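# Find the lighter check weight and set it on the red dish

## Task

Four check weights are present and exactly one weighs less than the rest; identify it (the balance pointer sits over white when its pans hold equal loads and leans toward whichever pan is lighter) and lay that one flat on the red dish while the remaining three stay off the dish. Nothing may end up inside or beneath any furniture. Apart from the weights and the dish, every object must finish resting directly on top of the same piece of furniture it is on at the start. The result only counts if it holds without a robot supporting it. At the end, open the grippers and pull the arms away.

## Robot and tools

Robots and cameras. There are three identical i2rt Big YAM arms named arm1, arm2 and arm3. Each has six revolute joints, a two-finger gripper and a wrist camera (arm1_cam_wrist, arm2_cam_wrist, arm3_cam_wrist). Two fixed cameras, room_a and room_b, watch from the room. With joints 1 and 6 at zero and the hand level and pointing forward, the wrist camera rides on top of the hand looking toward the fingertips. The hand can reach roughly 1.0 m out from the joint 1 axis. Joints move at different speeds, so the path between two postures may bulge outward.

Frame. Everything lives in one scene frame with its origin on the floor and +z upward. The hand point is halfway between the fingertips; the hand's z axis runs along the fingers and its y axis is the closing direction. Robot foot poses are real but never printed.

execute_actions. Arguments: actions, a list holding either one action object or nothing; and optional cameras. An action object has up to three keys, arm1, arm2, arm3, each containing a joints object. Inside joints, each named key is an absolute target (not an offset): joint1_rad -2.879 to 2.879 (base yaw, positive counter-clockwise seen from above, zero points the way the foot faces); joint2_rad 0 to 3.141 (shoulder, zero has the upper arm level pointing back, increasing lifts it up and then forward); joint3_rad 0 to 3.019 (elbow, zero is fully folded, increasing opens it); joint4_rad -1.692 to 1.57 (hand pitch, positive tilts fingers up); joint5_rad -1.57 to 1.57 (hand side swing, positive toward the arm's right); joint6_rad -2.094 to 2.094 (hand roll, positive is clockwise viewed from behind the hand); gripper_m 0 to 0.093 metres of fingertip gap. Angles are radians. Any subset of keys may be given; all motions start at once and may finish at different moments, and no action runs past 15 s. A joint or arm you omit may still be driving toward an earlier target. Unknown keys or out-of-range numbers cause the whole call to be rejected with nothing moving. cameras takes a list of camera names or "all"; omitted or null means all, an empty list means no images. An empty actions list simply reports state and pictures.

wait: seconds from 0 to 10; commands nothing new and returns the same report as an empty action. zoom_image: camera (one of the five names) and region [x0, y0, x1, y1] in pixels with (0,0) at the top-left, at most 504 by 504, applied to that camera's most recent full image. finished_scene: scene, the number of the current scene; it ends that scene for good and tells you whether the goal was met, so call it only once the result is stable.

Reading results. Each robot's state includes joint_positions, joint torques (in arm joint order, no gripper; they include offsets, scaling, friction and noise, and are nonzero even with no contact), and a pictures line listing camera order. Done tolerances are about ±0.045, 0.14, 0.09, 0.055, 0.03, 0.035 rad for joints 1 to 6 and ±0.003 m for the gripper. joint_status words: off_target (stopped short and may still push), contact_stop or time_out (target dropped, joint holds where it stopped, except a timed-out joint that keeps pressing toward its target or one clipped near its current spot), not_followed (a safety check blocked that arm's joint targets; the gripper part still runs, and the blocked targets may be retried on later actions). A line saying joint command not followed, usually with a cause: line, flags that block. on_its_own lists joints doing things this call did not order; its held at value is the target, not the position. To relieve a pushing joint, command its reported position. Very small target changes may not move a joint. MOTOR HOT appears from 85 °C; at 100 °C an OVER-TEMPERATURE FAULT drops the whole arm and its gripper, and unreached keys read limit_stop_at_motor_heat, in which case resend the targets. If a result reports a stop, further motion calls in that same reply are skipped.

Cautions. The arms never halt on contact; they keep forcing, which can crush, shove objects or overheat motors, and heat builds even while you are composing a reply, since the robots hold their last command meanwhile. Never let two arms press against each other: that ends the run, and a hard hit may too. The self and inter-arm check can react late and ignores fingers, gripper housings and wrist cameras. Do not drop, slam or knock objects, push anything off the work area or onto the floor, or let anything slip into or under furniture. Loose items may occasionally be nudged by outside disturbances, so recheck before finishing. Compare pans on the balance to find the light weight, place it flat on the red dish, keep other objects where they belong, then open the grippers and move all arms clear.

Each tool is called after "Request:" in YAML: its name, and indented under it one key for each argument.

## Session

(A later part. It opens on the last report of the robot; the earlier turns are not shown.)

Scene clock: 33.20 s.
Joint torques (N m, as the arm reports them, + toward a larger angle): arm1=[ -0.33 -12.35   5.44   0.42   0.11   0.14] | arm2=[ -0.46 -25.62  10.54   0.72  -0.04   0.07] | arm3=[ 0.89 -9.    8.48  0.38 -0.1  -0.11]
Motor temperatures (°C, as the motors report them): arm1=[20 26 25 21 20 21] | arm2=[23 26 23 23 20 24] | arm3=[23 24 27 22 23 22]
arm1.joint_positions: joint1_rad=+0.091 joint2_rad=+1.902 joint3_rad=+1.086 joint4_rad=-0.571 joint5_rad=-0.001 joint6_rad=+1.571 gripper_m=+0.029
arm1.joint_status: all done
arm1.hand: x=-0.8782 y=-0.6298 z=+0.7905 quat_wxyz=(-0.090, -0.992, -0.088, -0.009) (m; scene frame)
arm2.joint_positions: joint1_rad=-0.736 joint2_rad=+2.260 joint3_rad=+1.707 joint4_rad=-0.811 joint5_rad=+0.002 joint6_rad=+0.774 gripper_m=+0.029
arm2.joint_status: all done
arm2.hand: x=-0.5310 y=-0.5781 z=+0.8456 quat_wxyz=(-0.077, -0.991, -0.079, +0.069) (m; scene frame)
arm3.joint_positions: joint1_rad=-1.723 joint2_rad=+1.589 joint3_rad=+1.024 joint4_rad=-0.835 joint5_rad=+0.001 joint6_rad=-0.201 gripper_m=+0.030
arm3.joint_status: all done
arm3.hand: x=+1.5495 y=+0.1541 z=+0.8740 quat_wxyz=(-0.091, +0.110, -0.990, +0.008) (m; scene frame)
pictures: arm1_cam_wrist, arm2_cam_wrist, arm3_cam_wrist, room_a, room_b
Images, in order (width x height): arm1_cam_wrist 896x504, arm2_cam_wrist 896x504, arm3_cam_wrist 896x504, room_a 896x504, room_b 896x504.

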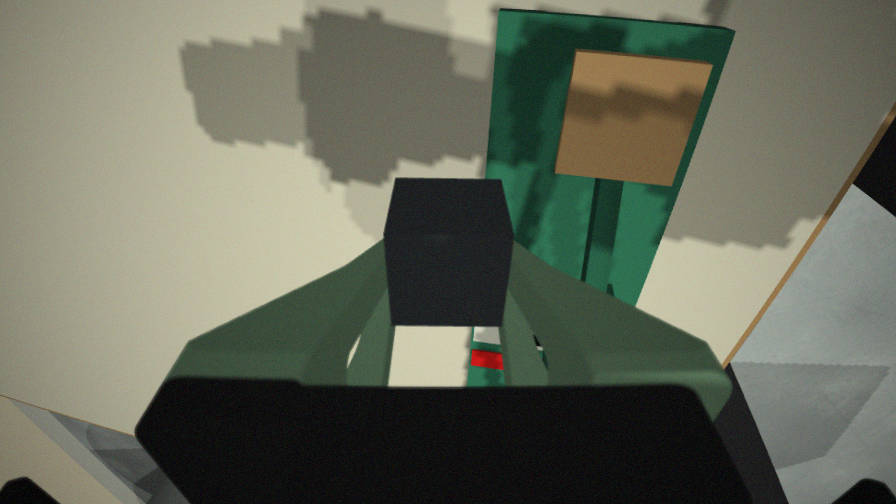

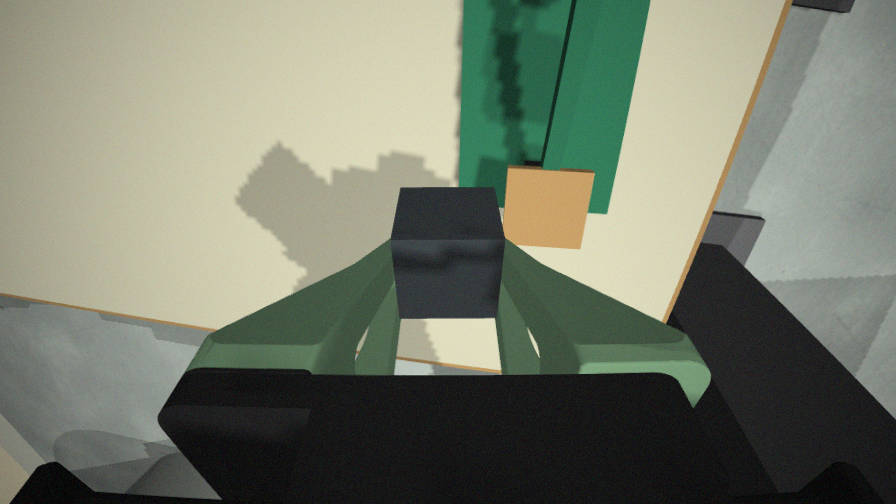

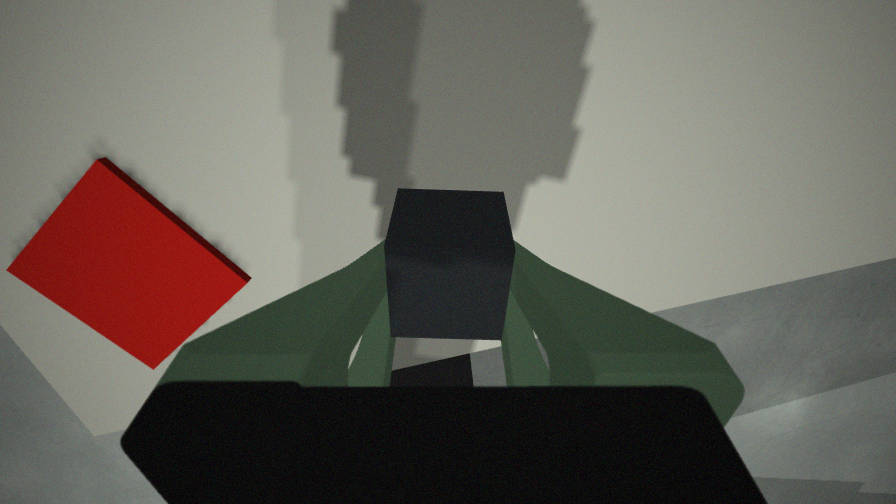

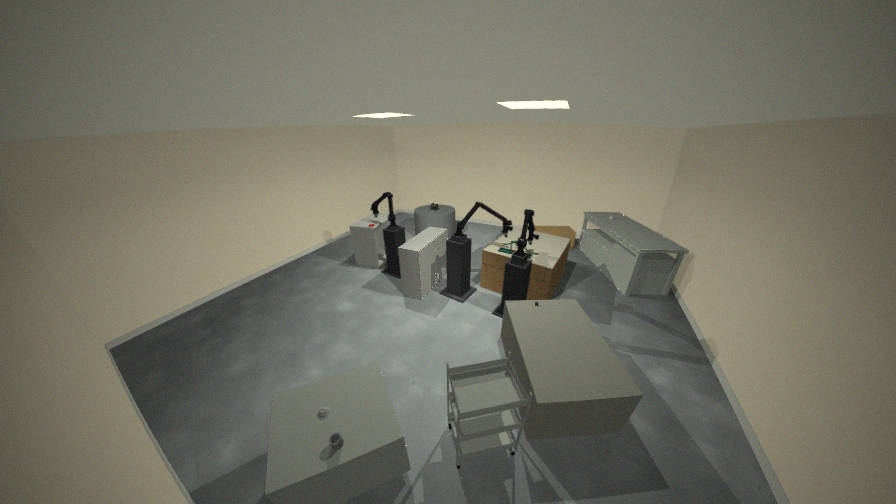

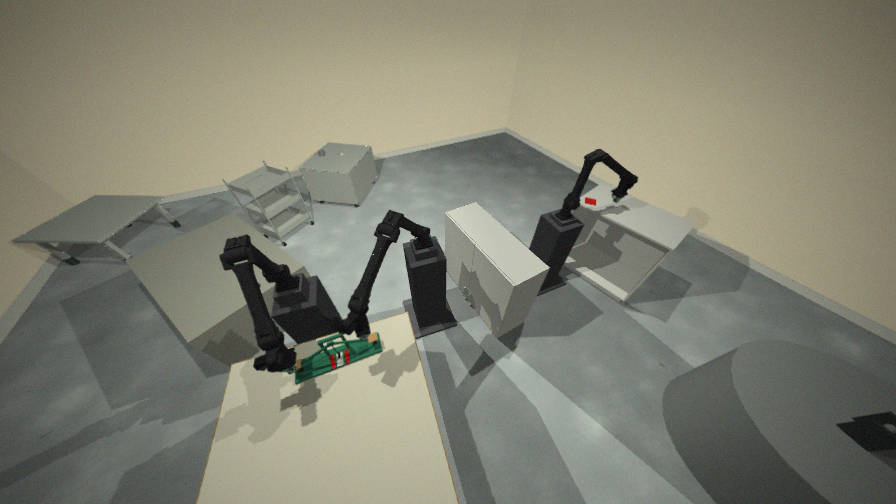

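Request:
execute_actions:
  actions: []

Scene clock: 34.93 s.
Joint torques (N m, as the arm reports them, + toward a larger angle): arm1=[ -0.35 -12.39   5.45   0.41   0.11   0.14] | arm2=[ -0.57 -25.32  10.49   0.7   -0.04   0.08] | arm3=[ 0.94 -9.12  8.45  0.4  -0.1  -0.11]
Motor temperatures (°C, as the motors report them): arm1=[20 26 25 21 20 21] | arm2=[23 26 23 23 20 24] | arm3=[23 24 27 22 23 22]
arm1.joint_positions: joint1_rad=+0.091 joint2_rad=+1.902 joint3_rad=+1.086 joint4_rad=-0.571 joint5_rad=-0.001 joint6_rad=+1.571 gripper_m=+0.029
arm1.joint_status: all done
arm1.hand: x=-0.8782 y=-0.6298 z=+0.7905 quat_wxyz=(-0.090, -0.992, -0.088, -0.009) (m; scene frame)
arm2.joint_positions: joint1_rad=-0.736 joint2_rad=+2.260 joint3_rad=+1.707 joint4_rad=-0.811 joint5_rad=+0.002 joint6_rad=+0.774 gripper_m=+0.029
arm2.joint_status: all done
arm2.hand: x=-0.5310 y=-0.5781 z=+0.8456 quat_wxyz=(-0.077, -0.991, -0.079, +0.069) (m; scene frame)
arm3.joint_positions: joint1_rad=-1.723 joint2_rad=+1.589 joint3_rad=+1.024 joint4_rad=-0.835 joint5_rad=+0.001 joint6_rad=-0.201 gripper_m=+0.030
arm3.joint_status: all done
arm3.hand: x=+1.5495 y=+0.1541 z=+0.8740 quat_wxyz=(-0.091, +0.110, -0.990, +0.008) (m; scene frame)
pictures: arm1_cam_wrist, arm2_cam_wrist, arm3_cam_wrist, room_a, room_b
Images, in order (width x height): arm1_cam_wrist 896x504, arm2_cam_wrist 896x504, arm3_cam_wrist 896x504, room_a 896x504, room_b 896x504.

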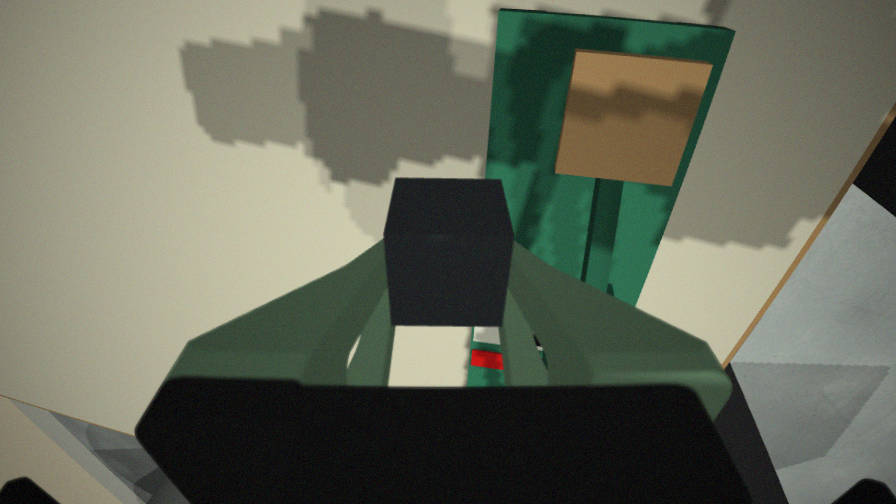

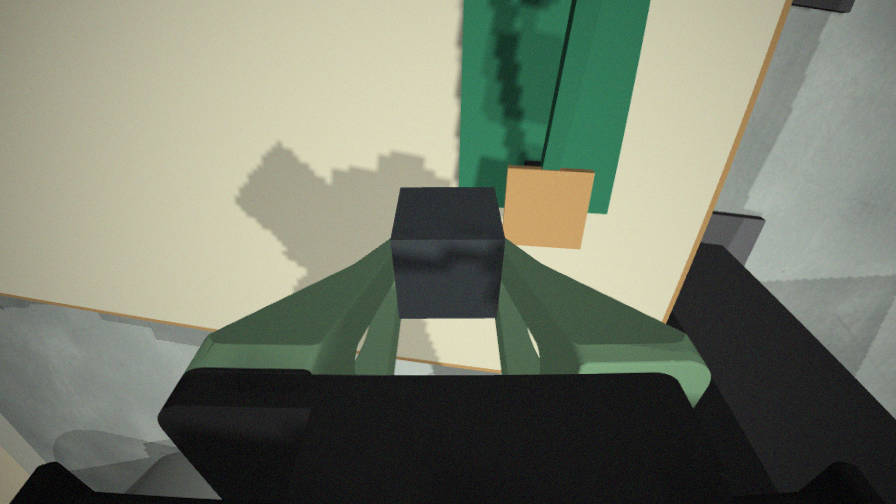

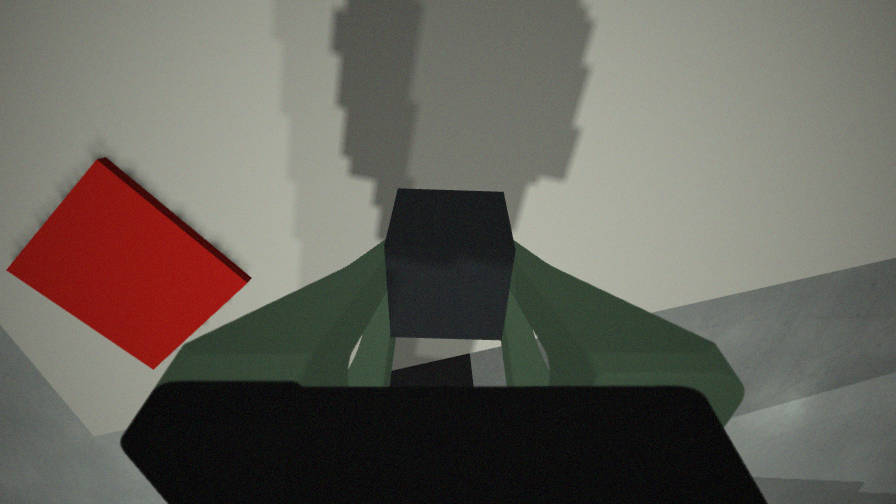

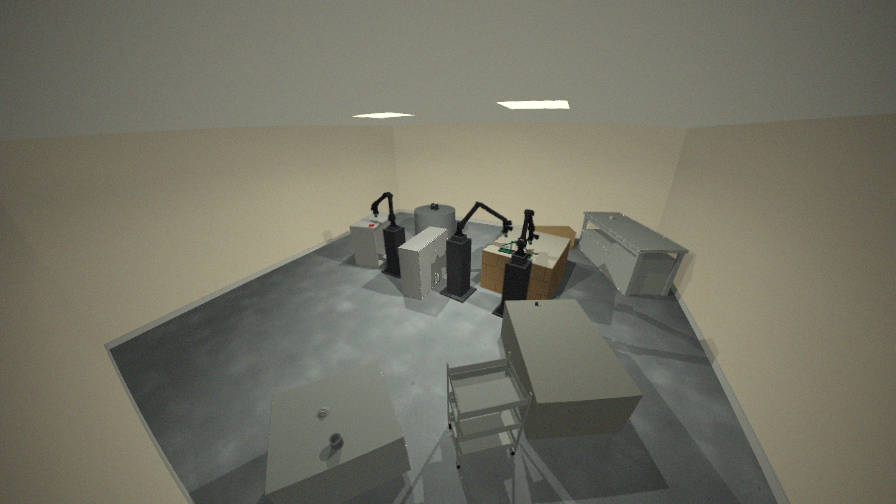

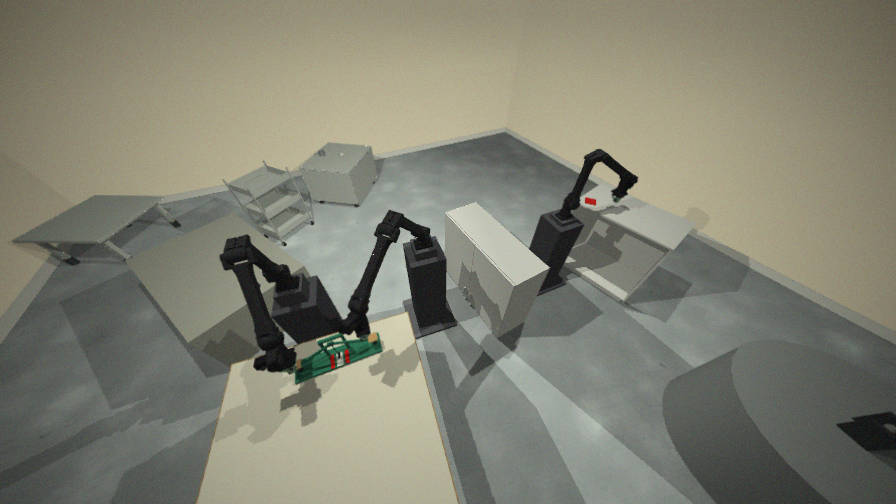

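Request:
execute_actions:
  actions:
    - {"arm1":{"joints":{"joint1_rad":0.059,"joint2_rad":1.965,"joint3_rad":1.035,"joint4_rad":-0.59}},"arm2":{"joints":{"joint1_rad":-0.758,"joint2_rad":2.38,"joint4_rad":-0.85}},"arm3":{"joints":{"joint1_rad":-1.336,"joint3_rad":0.93,"joint4_rad":-0.81}}}
  cameras: ["arm1_cam_wrist","arm2_cam_wrist","arm3_cam_wrist"]

Scene clock: 40.50 s.
Joint torques (N m, as the arm reports them, + toward a larger angle): arm1=[  0.25 -12.97   5.1    0.11   0.05   0.15] | arm2=[ -0.32 -26.61   9.85   0.27  -0.03   0.09] | arm3=[-0.43 -8.05  7.71  1.25 -0.01 -0.11]
Motor temperatures (°C, as the motors report them): arm1=[20 25 25 21 20 21] | arm2=[23 26 23 23 20 24] | arm3=[23 24 28 22 23 22]
arm1.joint_positions: joint1_rad=+0.061 joint2_rad=+1.980 joint3_rad=+1.026 joint4_rad=-0.585 joint5_rad=+0.001 joint6_rad=+1.572 gripper_m=+0.029
arm1.joint_status: all done
arm1.hand: x=-0.9018 y=-0.5803 z=+0.7375 quat_wxyz=(-0.014, -0.997, -0.073, -0.001) (m; scene frame)
arm2.joint_positions: joint1_rad=-0.755 joint2_rad=+2.417 joint3_rad=+1.700 joint4_rad=-0.844 joint5_rad=+0.001 joint6_rad=+0.775 gripper_m=+0.029
arm2.joint_status: all done
arm2.hand: x=-0.5108 y=-0.5308 z=+0.7413 quat_wxyz=(-0.003, -0.998, -0.070, +0.004) (m; scene frame)
arm3.joint_positions: joint1_rad=-1.328 joint2_rad=+1.589 joint3_rad=+0.916 joint4_rad=-0.824 joint5_rad=-0.001 joint6_rad=-0.202 gripper_m=+0.030
arm3.joint_status: all done
arm3.hand: x=+1.4669 y=+0.3118 z=+0.8366 quat_wxyz=(-0.042, +0.304, -0.952, -0.004) (m; scene frame)
pictures: arm1_cam_wrist, arm2_cam_wrist, arm3_cam_wrist
Images, in order (width x height): arm1_cam_wrist 896x504, arm2_cam_wrist 896x504, arm3_cam_wrist 896x504.

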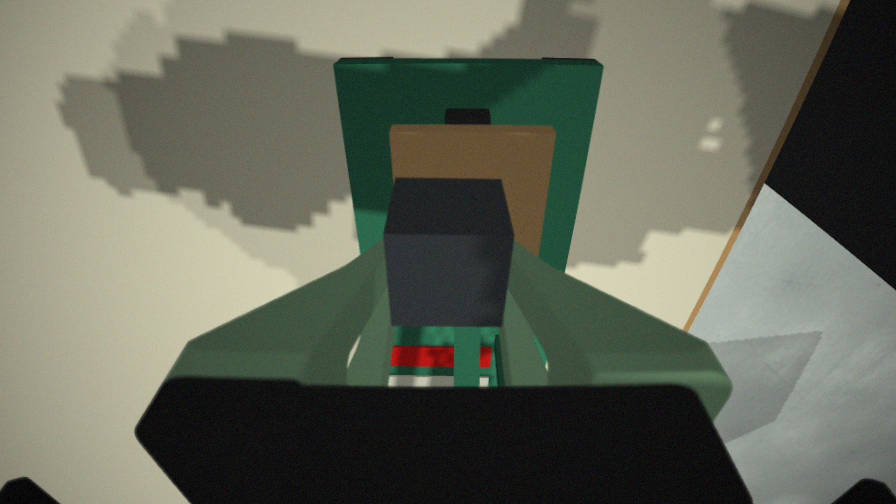

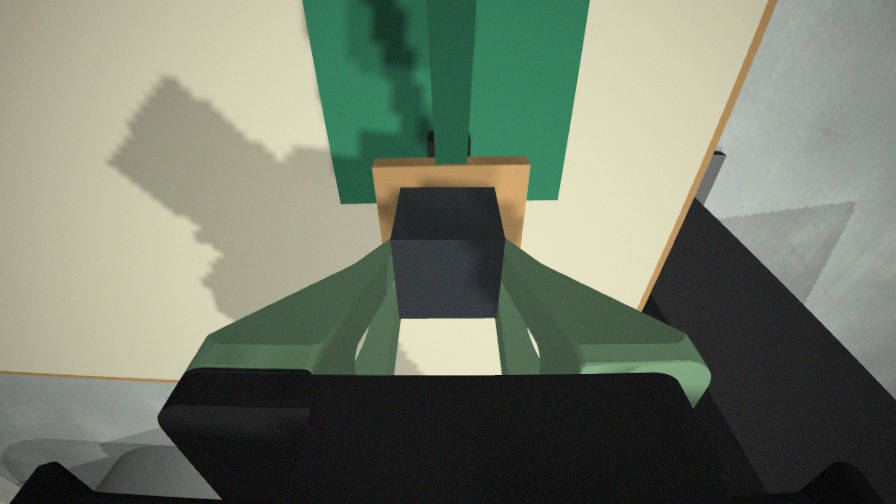

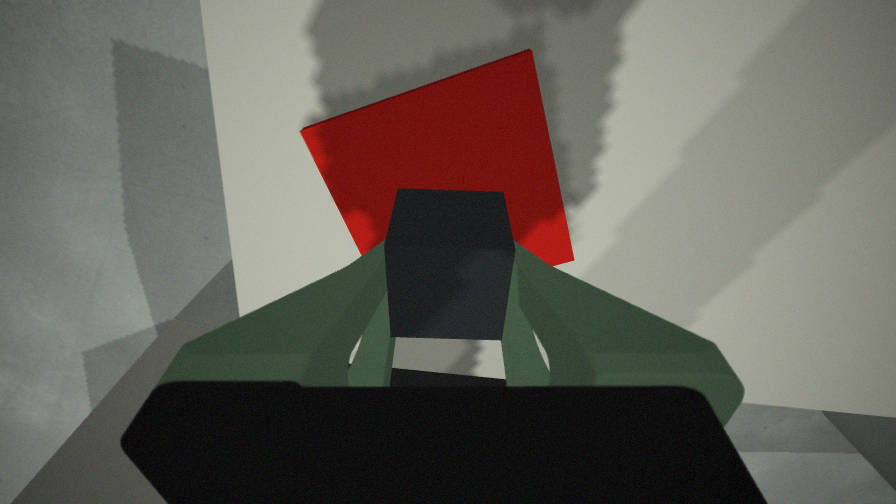

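Request:
zoom_image:
  camera: "arm2_cam_wrist"
  region: [350, 130, 550, 260]

Request:
zoom_image:
  camera: "arm1_cam_wrist"
  region: [370, 100, 570, 250]

Region (350, 130, 550, 260) of arm2_cam_wrist's 896x504 image, scaled by 2.520, with more detail than that image has; it fills the top 328 rows of this view, and the rest is white.

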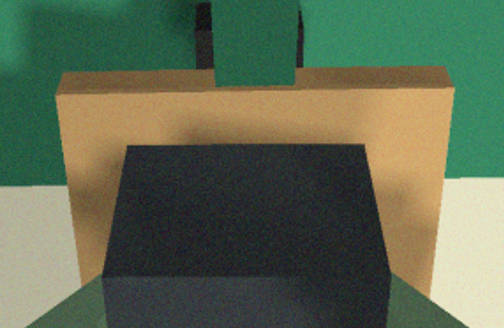

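Region (370, 100, 570, 250) of arm1_cam_wrist's 896x504 image, scaled by 2.520, with more detail than that image has; it fills the top 378 rows of this view, and the rest is white.

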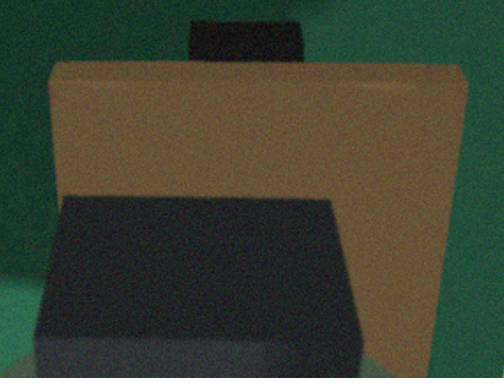

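Request:
execute_actions:
  actions:
    - {"arm1":{"joints":{"joint1_rad":0.074,"joint2_rad":2.02}},"arm2":{"joints":{"joint1_rad":-0.745,"joint2_rad":2.423}}}
  cameras: ["arm1_cam_wrist","arm2_cam_wrist"]

Scene clock: 43.07 s.
Joint torques (N m, as the arm reports them, + toward a larger angle): arm1=[  1.01 -11.06   4.93   0.07   0.06   0.15] | arm2=[  0.45 -23.61   9.74   0.37   0.     0.08] | arm3=[-0.32 -8.21  7.72  1.25  0.   -0.11]
Motor temperatures (°C, as the motors report them): arm1=[20 25 25 21 20 21] | arm2=[23 27 23 23 20 24] | arm3=[23 24 28 22 23 22]
arm1.joint_positions: joint1_rad=+0.066 joint2_rad=+2.010 joint3_rad=+1.026 joint4_rad=-0.585 joint5_rad=+0.001 joint6_rad=+1.572 gripper_m=+0.029
arm1.joint_status: all done
arm1.hand: x=-0.9004 y=-0.5727 z=+0.7245 quat_wxyz=(+0.001, -0.997, -0.075, +0.000) (m; scene frame)
arm2.joint_positions: joint1_rad=-0.754 joint2_rad=+2.424 joint3_rad=+1.700 joint4_rad=-0.846 joint5_rad=+0.001 joint6_rad=+0.775 gripper_m=+0.029
arm2.joint_status: all done
arm2.hand: x=-0.5091 y=-0.5292 z=+0.7370 quat_wxyz=(-0.001, -0.998, -0.071, +0.001) (m; scene frame)
arm3.joint_positions: joint1_rad=-1.328 joint2_rad=+1.589 joint3_rad=+0.916 joint4_rad=-0.824 joint5_rad=-0.001 joint6_rad=-0.202 gripper_m=+0.030
arm3.joint_status: not commanded
arm3.hand: x=+1.4669 y=+0.3118 z=+0.8366 quat_wxyz=(-0.042, +0.304, -0.952, -0.004) (m; scene frame)
pictures: arm1_cam_wrist, arm2_cam_wrist
Images, in order (width x height): arm1_cam_wrist 896x504, arm2_cam_wrist 896x504.

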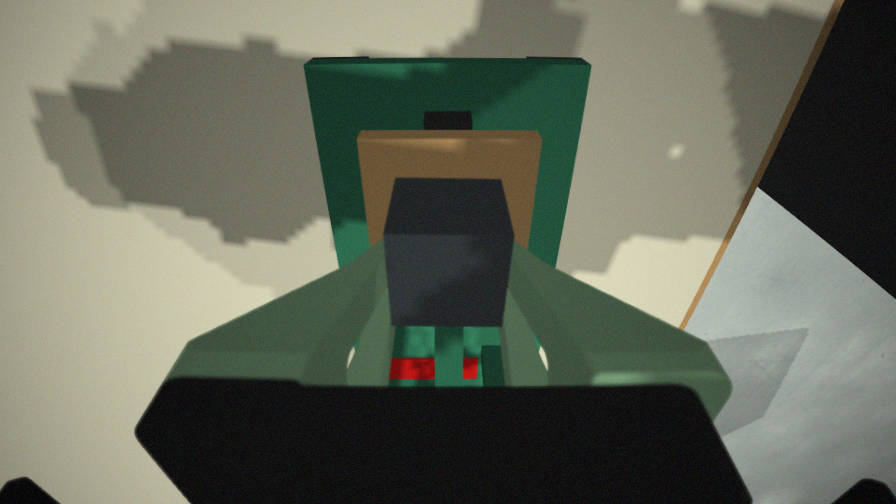

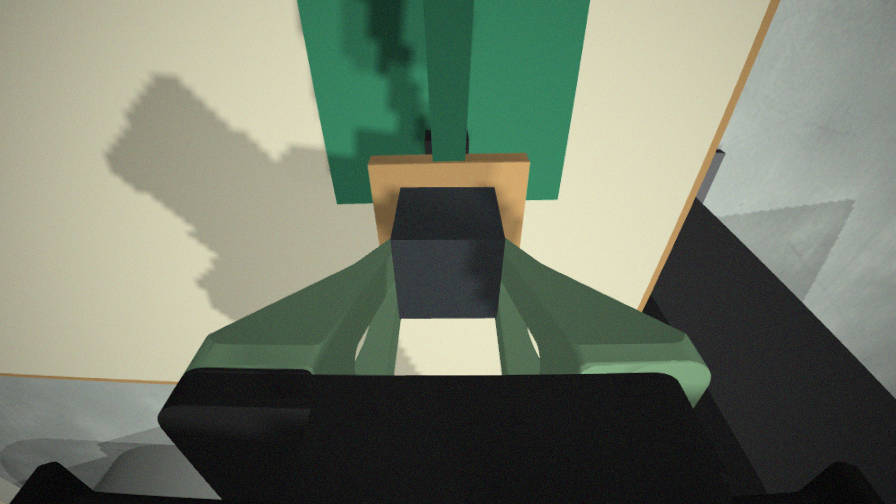

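Request:
execute_actions:
  actions:
    - {"arm1":{"joints":{"gripper_m":0.072}},"arm2":{"joints":{"gripper_m":0.072}}}
  cameras: ["arm1_cam_wrist","arm2_cam_wrist","room_b"]

Scene clock: 45.53 s.
Joint torques (N m, as the arm reports them, + toward a larger angle): arm1=[  0.97 -11.46   4.92   0.24  -0.02   0.14] | arm2=[  0.52 -23.43   9.66   0.33   0.     0.08] | arm3=[-0.37 -8.25  7.72  1.23  0.   -0.11]
Motor temperatures (°C, as the motors report them): arm1=[20 25 25 21 20 21] | arm2=[23 27 23 23 20 24] | arm3=[23 24 28 22 23 22]
arm1.joint_positions: joint1_rad=+0.066 joint2_rad=+2.012 joint3_rad=+1.026 joint4_rad=-0.589 joint5_rad=+0.003 joint6_rad=+1.572 gripper_m=+0.072
arm1.joint_status: all done
arm1.hand: x=-0.9009 y=-0.5708 z=+0.7233 quat_wxyz=(+0.004, -0.997, -0.075, +0.001) (m; scene frame)
arm2.joint_positions: joint1_rad=-0.754 joint2_rad=+2.424 joint3_rad=+1.700 joint4_rad=-0.846 joint5_rad=+0.001 joint6_rad=+0.775 gripper_m=+0.072
arm2.joint_status: all done
arm2.hand: x=-0.5089 y=-0.5293 z=+0.7370 quat_wxyz=(-0.001, -0.997, -0.071, +0.001) (m; scene frame)
arm3.joint_positions: joint1_rad=-1.328 joint2_rad=+1.589 joint3_rad=+0.916 joint4_rad=-0.824 joint5_rad=-0.001 joint6_rad=-0.202 gripper_m=+0.030
arm3.joint_status: not commanded
arm3.hand: x=+1.4669 y=+0.3118 z=+0.8366 quat_wxyz=(-0.042, +0.304, -0.952, -0.004) (m; scene frame)
pictures: arm1_cam_wrist, arm2_cam_wrist, room_b
Images, in order (width x height): arm1_cam_wrist 896x504, arm2_cam_wrist 896x504, room_b 896x504.

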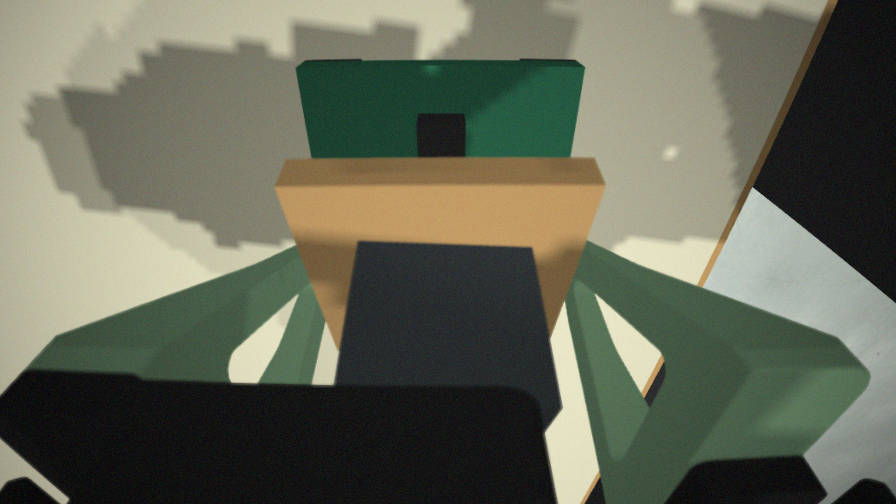

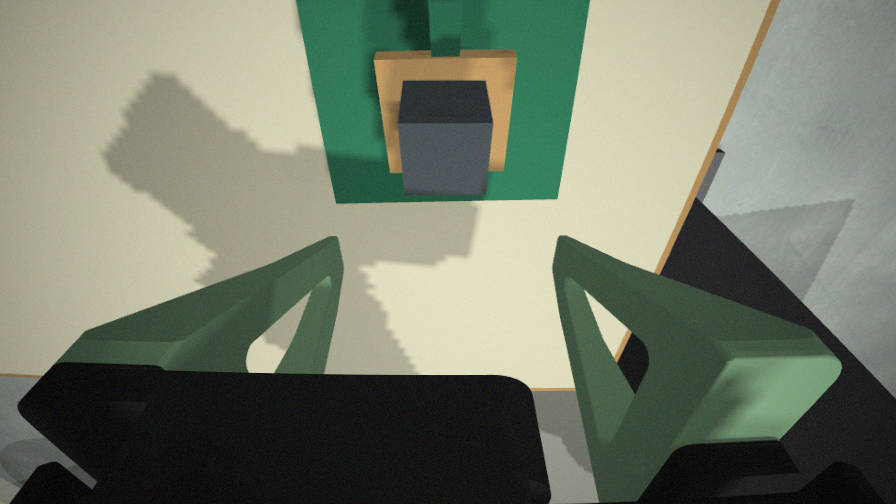

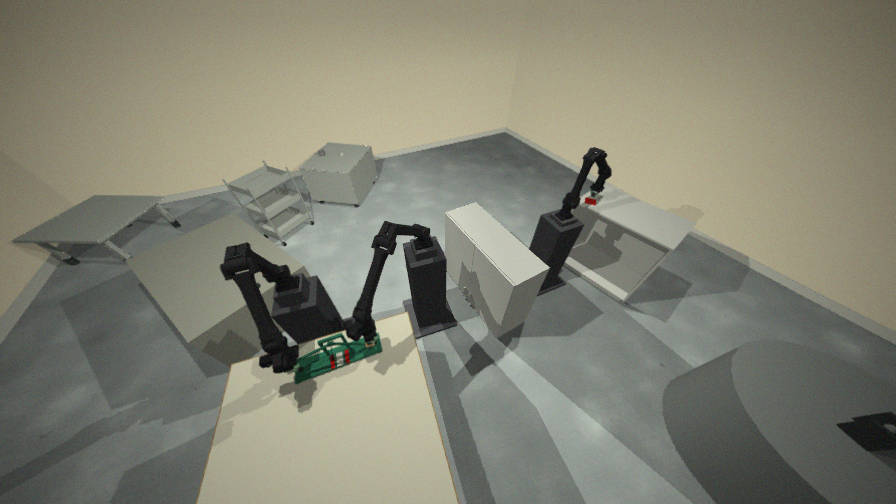

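Request:
execute_actions:
  actions: []
  cameras: ["arm1_cam_wrist","arm2_cam_wrist","room_b"]

Scene clock: 45.87 s.
Joint torques (N m, as the arm reports them, + toward a larger angle): arm1=[  0.97 -11.47   4.91   0.22  -0.03   0.14] | arm2=[  0.51 -23.31   9.6    0.33  -0.01   0.08] | arm3=[-0.25 -8.37  7.72  1.22  0.01 -0.11]
Motor temperatures (°C, as the motors report them): arm1=[20 25 25 21 20 21] | arm2=[23 27 23 23 20 24] | arm3=[23 24 28 22 23 22]
arm1.joint_positions: joint1_rad=+0.066 joint2_rad=+2.012 joint3_rad=+1.026 joint4_rad=-0.589 joint5_rad=+0.003 joint6_rad=+1.572 gripper_m=+0.072
arm1.joint_status: all done
arm1.hand: x=-0.9009 y=-0.5708 z=+0.7233 quat_wxyz=(+0.004, -0.997, -0.075, +0.001) (m; scene frame)
arm2.joint_positions: joint1_rad=-0.754 joint2_rad=+2.424 joint3_rad=+1.700 joint4_rad=-0.846 joint5_rad=+0.001 joint6_rad=+0.775 gripper_m=+0.072
arm2.joint_status: all done
arm2.hand: x=-0.5089 y=-0.5293 z=+0.7370 quat_wxyz=(-0.001, -0.997, -0.071, +0.001) (m; scene frame)
arm3.joint_positions: joint1_rad=-1.328 joint2_rad=+1.589 joint3_rad=+0.916 joint4_rad=-0.824 joint5_rad=-0.001 joint6_rad=-0.202 gripper_m=+0.030
arm3.joint_status: not commanded
arm3.hand: x=+1.4669 y=+0.3118 z=+0.8366 quat_wxyz=(-0.042, +0.304, -0.952, -0.004) (m; scene frame)
pictures: arm1_cam_wrist, arm2_cam_wrist, room_b
Images, in order (width x height): arm1_cam_wrist 896x504, arm2_cam_wrist 896x504, room_b 896x504.

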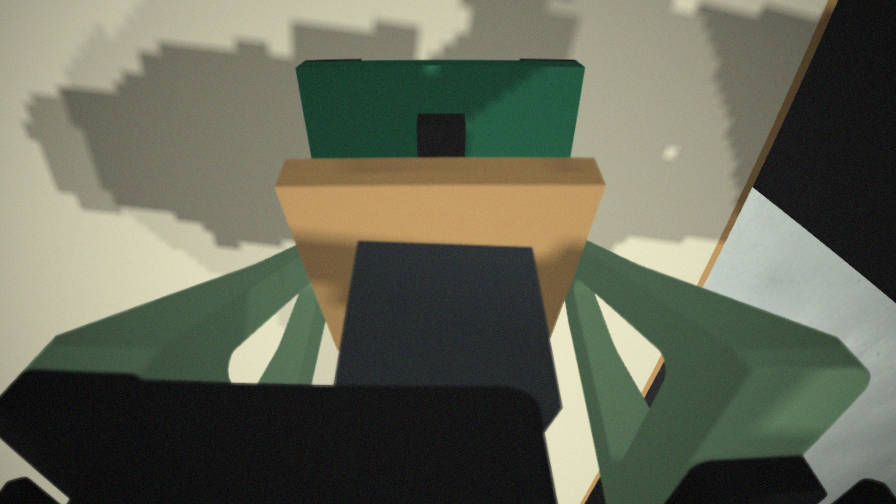

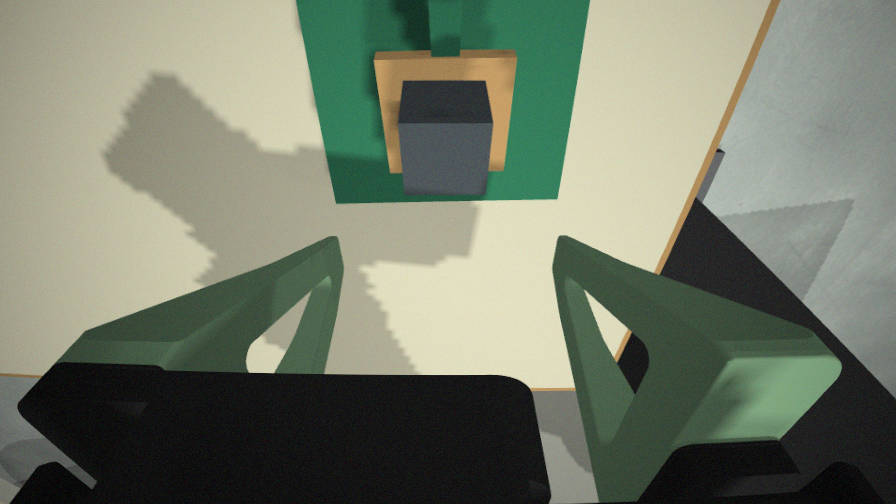

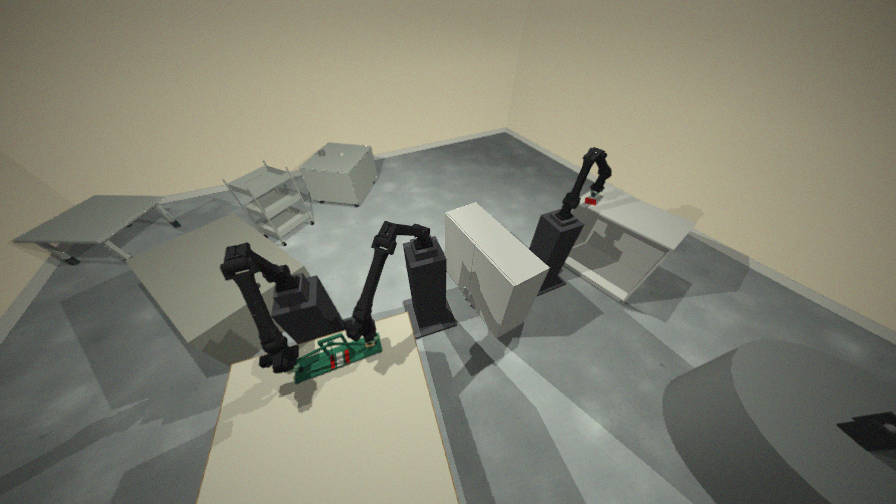

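Request:
zoom_image:
  camera: "arm1_cam_wrist"
  region: [280, 40, 400, 110]

Request:
zoom_image:
  camera: "arm1_cam_wrist"
  region: [260, 140, 620, 440]

Request:
zoom_image:
  camera: "room_b"
  region: [230, 290, 450, 430]

Region (280, 40, 400, 110) of arm1_cam_wrist's 896x504 image, scaled by 4.200, with more detail than that image has; it fills the top 294 rows of this view, and the rest is white.

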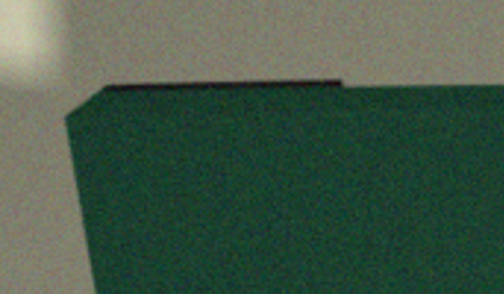

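Region (260, 140, 620, 440) of arm1_cam_wrist's 896x504 image, scaled by 1.400, with more detail than that image has.

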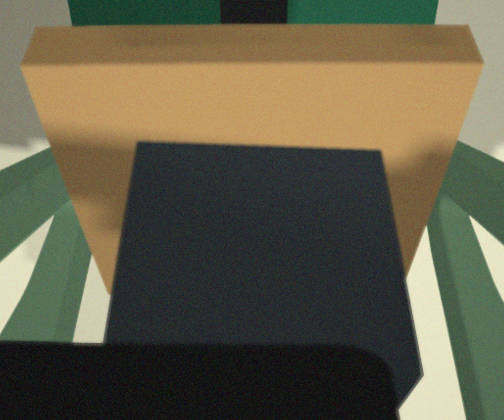

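Region (230, 290, 450, 430) of room_b's 896x504 image, scaled by 2.291, with more detail than that image has; it fills the top 321 rows of this view, and the rest is white.

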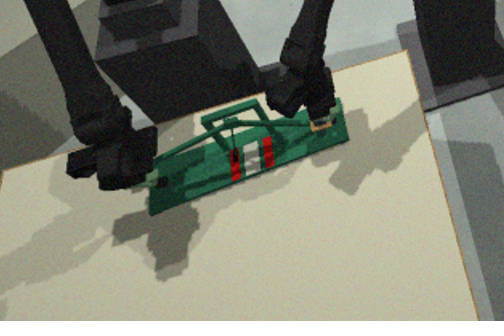

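Request:
zoom_image:
  camera: "arm1_cam_wrist"
  region: [390, 50, 600, 170]

Request:
zoom_image:
  camera: "arm2_cam_wrist"
  region: [320, 30, 580, 220]

Region (390, 50, 600, 170) of arm1_cam_wrist's 896x504 image, scaled by 2.400, with more detail than that image has; it fills the top 288 rows of this view, and the rest is white.

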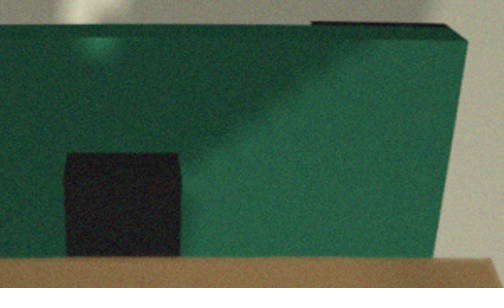

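Region (320, 30, 580, 220) of arm2_cam_wrist's 896x504 image, scaled by 1.938, with more detail than that image has; it fills the top 368 rows of this view, and the rest is white.

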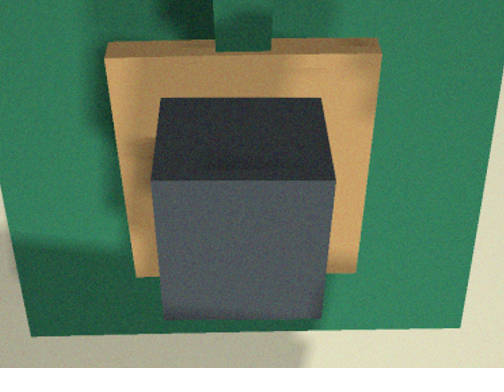

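Request:
execute_actions:
  actions:
    - {"arm1":{"joints":{"joint1_rad":0.027,"joint2_rad":1.875,"joint3_rad":1.05,"joint4_rad":-0.715,"gripper_m":0.084}},"arm2":{"joints":{"joint1_rad":-0.55,"joint2_rad":2.3,"joint6_rad":0.5}},"arm3":{"joints":{"joint1_rad":-1.55,"joint3_rad":1.045,"joint4_rad":-0.835}}}
  cameras: ["arm1_cam_wrist"]

Scene clock: 60.03 s.
Joint torques (N m, as the arm reports them, + toward a larger angle): arm1=[  0.33 -11.09   6.68  -0.05   0.     0.14] | arm2=[  0.35 -23.25  10.76   0.57   0.02  -0.07] | arm3=[ 1.23 -8.74  9.12  0.4  -0.11 -0.1 ]
Motor temperatures (°C, as the motors report them): arm1=[20 25 25 21 20 21] | arm2=[23 27 23 23 20 24] | arm3=[23 24 28 22 23 22]
arm1.joint_positions: joint1_rad=+0.027 joint2_rad=+1.872 joint3_rad=+1.026 joint4_rad=-0.707 joint5_rad=+0.002 joint6_rad=+1.572 gripper_m=+0.084
arm1.joint_status: all done
arm1.hand: x=-0.9185 y=-0.5754 z=+0.7839 quat_wxyz=(-0.007, -0.998, -0.056, +0.000) (m; scene frame)
arm2.joint_positions: joint1_rad=-0.557 joint2_rad=+2.297 joint3_rad=+1.700 joint4_rad=-0.846 joint5_rad=+0.000 joint6_rad=+0.507 gripper_m=+0.072
arm2.joint_status: all done
arm2.hand: x=-0.4169 y=-0.6253 z=+0.8174 quat_wxyz=(-0.047, -0.952, -0.298, +0.044) (m; scene frame)
arm3.joint_positions: joint1_rad=-1.556 joint2_rad=+1.589 joint3_rad=+1.020 joint4_rad=-0.825 joint5_rad=+0.001 joint6_rad=-0.202 gripper_m=+0.030
arm3.joint_status: all done
arm3.hand: x=+1.5419 y=+0.2307 z=+0.8727 quat_wxyz=(-0.093, +0.193, -0.977, +0.001) (m; scene frame)
pictures: arm1_cam_wrist
Images, in order (width x height): arm1_cam_wrist 896x504.

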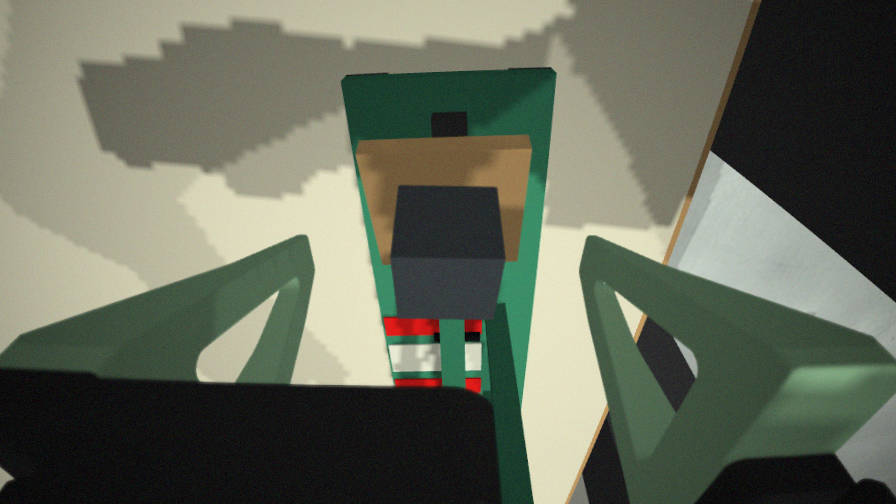

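Request:
execute_actions:
  actions:
    - {"arm1":{"joints":{"joint2_rad":1.9,"gripper_m":0.02}},"arm2":{"joints":{"joint1_rad":-0.33,"joint3_rad":1.64,"joint4_rad":-0.72,"joint6_rad":0.3}},"arm3":{"joints":{"joint1_rad":-1.7,"joint2_rad":1.72}}}
  cameras: ["arm1_cam_wrist","arm3_cam_wrist"]

Scene clock: 62.37 s.
Joint torques (N m, as the arm reports them, + toward a larger angle): arm1=[  0.33 -10.68   6.52  -0.07   0.04   0.14] | arm2=[  0.49 -23.99   8.65   1.29   0.02  -0.04] | arm3=[  1.12 -10.95   8.32   0.14  -0.1   -0.1 ]
Motor temperatures (°C, as the motors report them): arm1=[20 25 25 21 20 21] | arm2=[23 27 23 23 20 24] | arm3=[23 24 28 22 23 22]
arm1.joint_positions: joint1_rad=+0.027 joint2_rad=+1.889 joint3_rad=+1.026 joint4_rad=-0.707 joint5_rad=+0.001 joint6_rad=+1.573 gripper_m=+0.029
arm1.joint_status: gripper_m off_target (ended at +0.029, target +0.020); the others done
arm1.hand: x=-0.9186 y=-0.5720 z=+0.7765 quat_wxyz=(+0.002, -0.998, -0.055, +0.000) (m; scene frame)
arm2.joint_positions: joint1_rad=-0.336 joint2_rad=+2.305 joint3_rad=+1.632 joint4_rad=-0.733 joint5_rad=-0.001 joint6_rad=+0.307 gripper_m=+0.072
arm2.joint_status: all done
arm2.hand: x=-0.2763 y=-0.6693 z=+0.7928 quat_wxyz=(-0.060, -0.868, -0.489, +0.056) (m; scene frame)
arm3.joint_positions: joint1_rad=-1.707 joint2_rad=+1.721 joint3_rad=+1.020 joint4_rad=-0.825 joint5_rad=+0.001 joint6_rad=-0.202 gripper_m=+0.030
arm3.joint_status: all done
arm3.hand: x=+1.5371 y=+0.1613 z=+0.8153 quat_wxyz=(-0.027, +0.119, -0.992, +0.002) (m; scene frame)
pictures: arm1_cam_wrist, arm3_cam_wrist
Images, in order (width x height): arm1_cam_wrist 896x504, arm3_cam_wrist 896x504.

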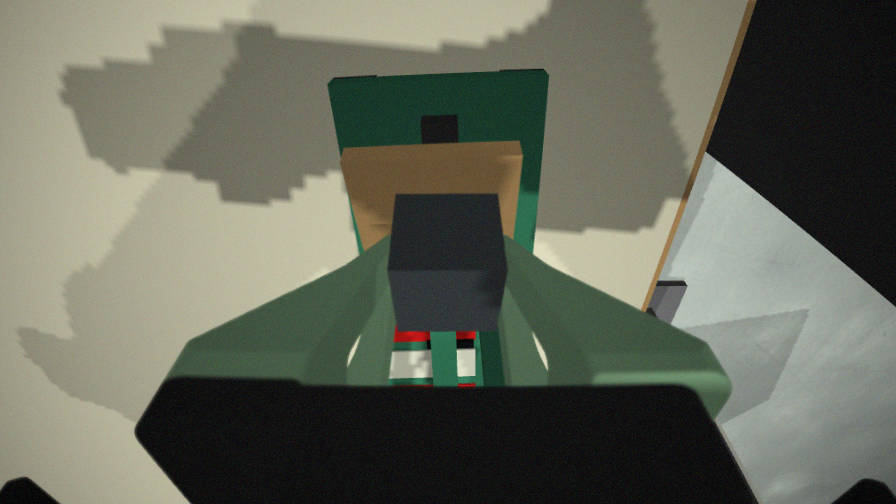

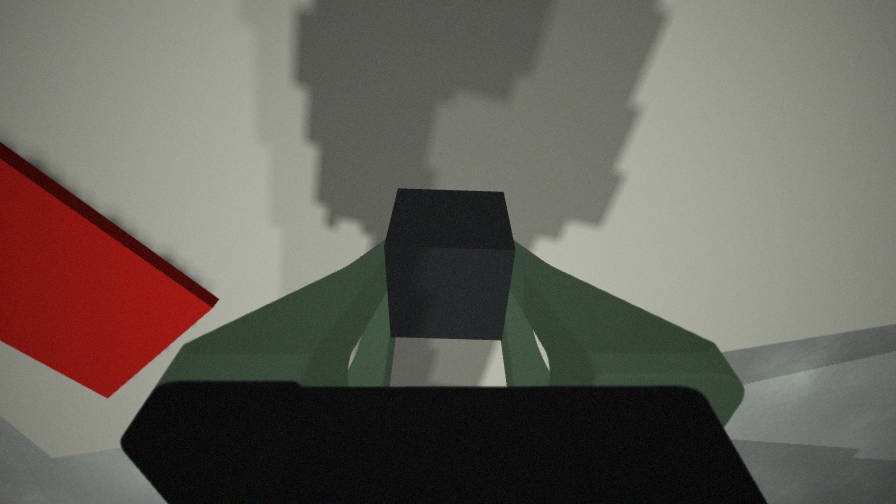

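Request:
execute_actions:
  actions:
    - {"arm1":{"joints":{"joint1_rad":0.765,"joint3_rad":2.11}},"arm2":{"joints":{"joint1_rad":-0.05,"joint4_rad":-0.67,"joint6_rad":0.24}},"arm3":{"joints":{"joint2_rad":1.8}}}
  cameras: ["room_b","arm3_cam_wrist"]

Scene clock: 65.67 s.
Joint torques (N m, as the arm reports them, + toward a larger angle): arm1=[  0.83 -17.41  12.5    1.64   0.07   0.06] | arm2=[  0.16 -23.79   8.89   1.3    0.04  -0.03] | arm3=[  1.13 -10.66   7.83  -0.01  -0.1   -0.1 ]
Motor temperatures (°C, as the motors report them): arm1=[20 25 25 21 20 21] | arm2=[23 27 23 23 20 24] | arm3=[23 24 28 22 23 22]
arm1.joint_positions: joint1_rad=+0.758 joint2_rad=+1.915 joint3_rad=+2.044 joint4_rad=-0.715 joint5_rad=-0.001 joint6_rad=+1.573 gripper_m=+0.029
arm1.joint_status: all done
arm1.hand: x=-0.3731 y=-0.6532 z=+1.2201 quat_wxyz=(-0.429, -0.805, -0.360, -0.195) (m; scene frame)
arm2.joint_positions: joint1_rad=-0.055 joint2_rad=+2.305 joint3_rad=+1.632 joint4_rad=-0.683 joint5_rad=-0.002 joint6_rad=+0.246 gripper_m=+0.072
arm2.joint_status: all done
arm2.hand: x=-0.0899 y=-0.6994 z=+0.7951 quat_wxyz=(-0.087, -0.770, -0.629, +0.063) (m; scene frame)
arm3.joint_positions: joint1_rad=-1.707 joint2_rad=+1.788 joint3_rad=+1.020 joint4_rad=-0.825 joint5_rad=+0.001 joint6_rad=-0.202 gripper_m=+0.030
arm3.joint_status: all done
arm3.hand: x=+1.5280 y=+0.1610 z=+0.7872 quat_wxyz=(+0.006, +0.119, -0.993, -0.001) (m; scene frame)
pictures: arm3_cam_wrist, room_b
Images, in order (width x height): arm3_cam_wrist 896x504, room_b 896x504.

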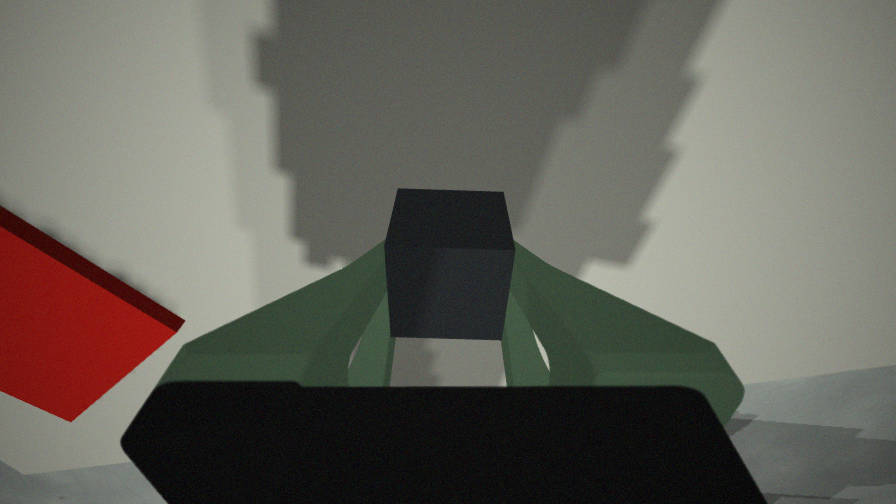

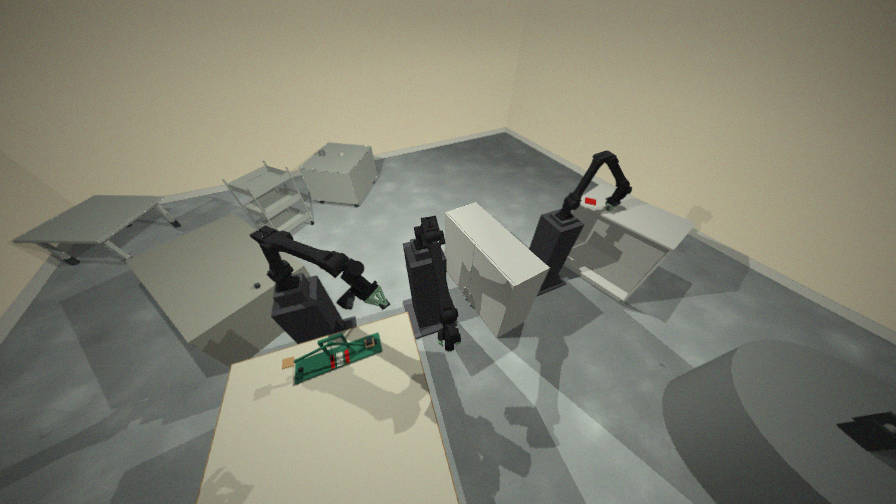

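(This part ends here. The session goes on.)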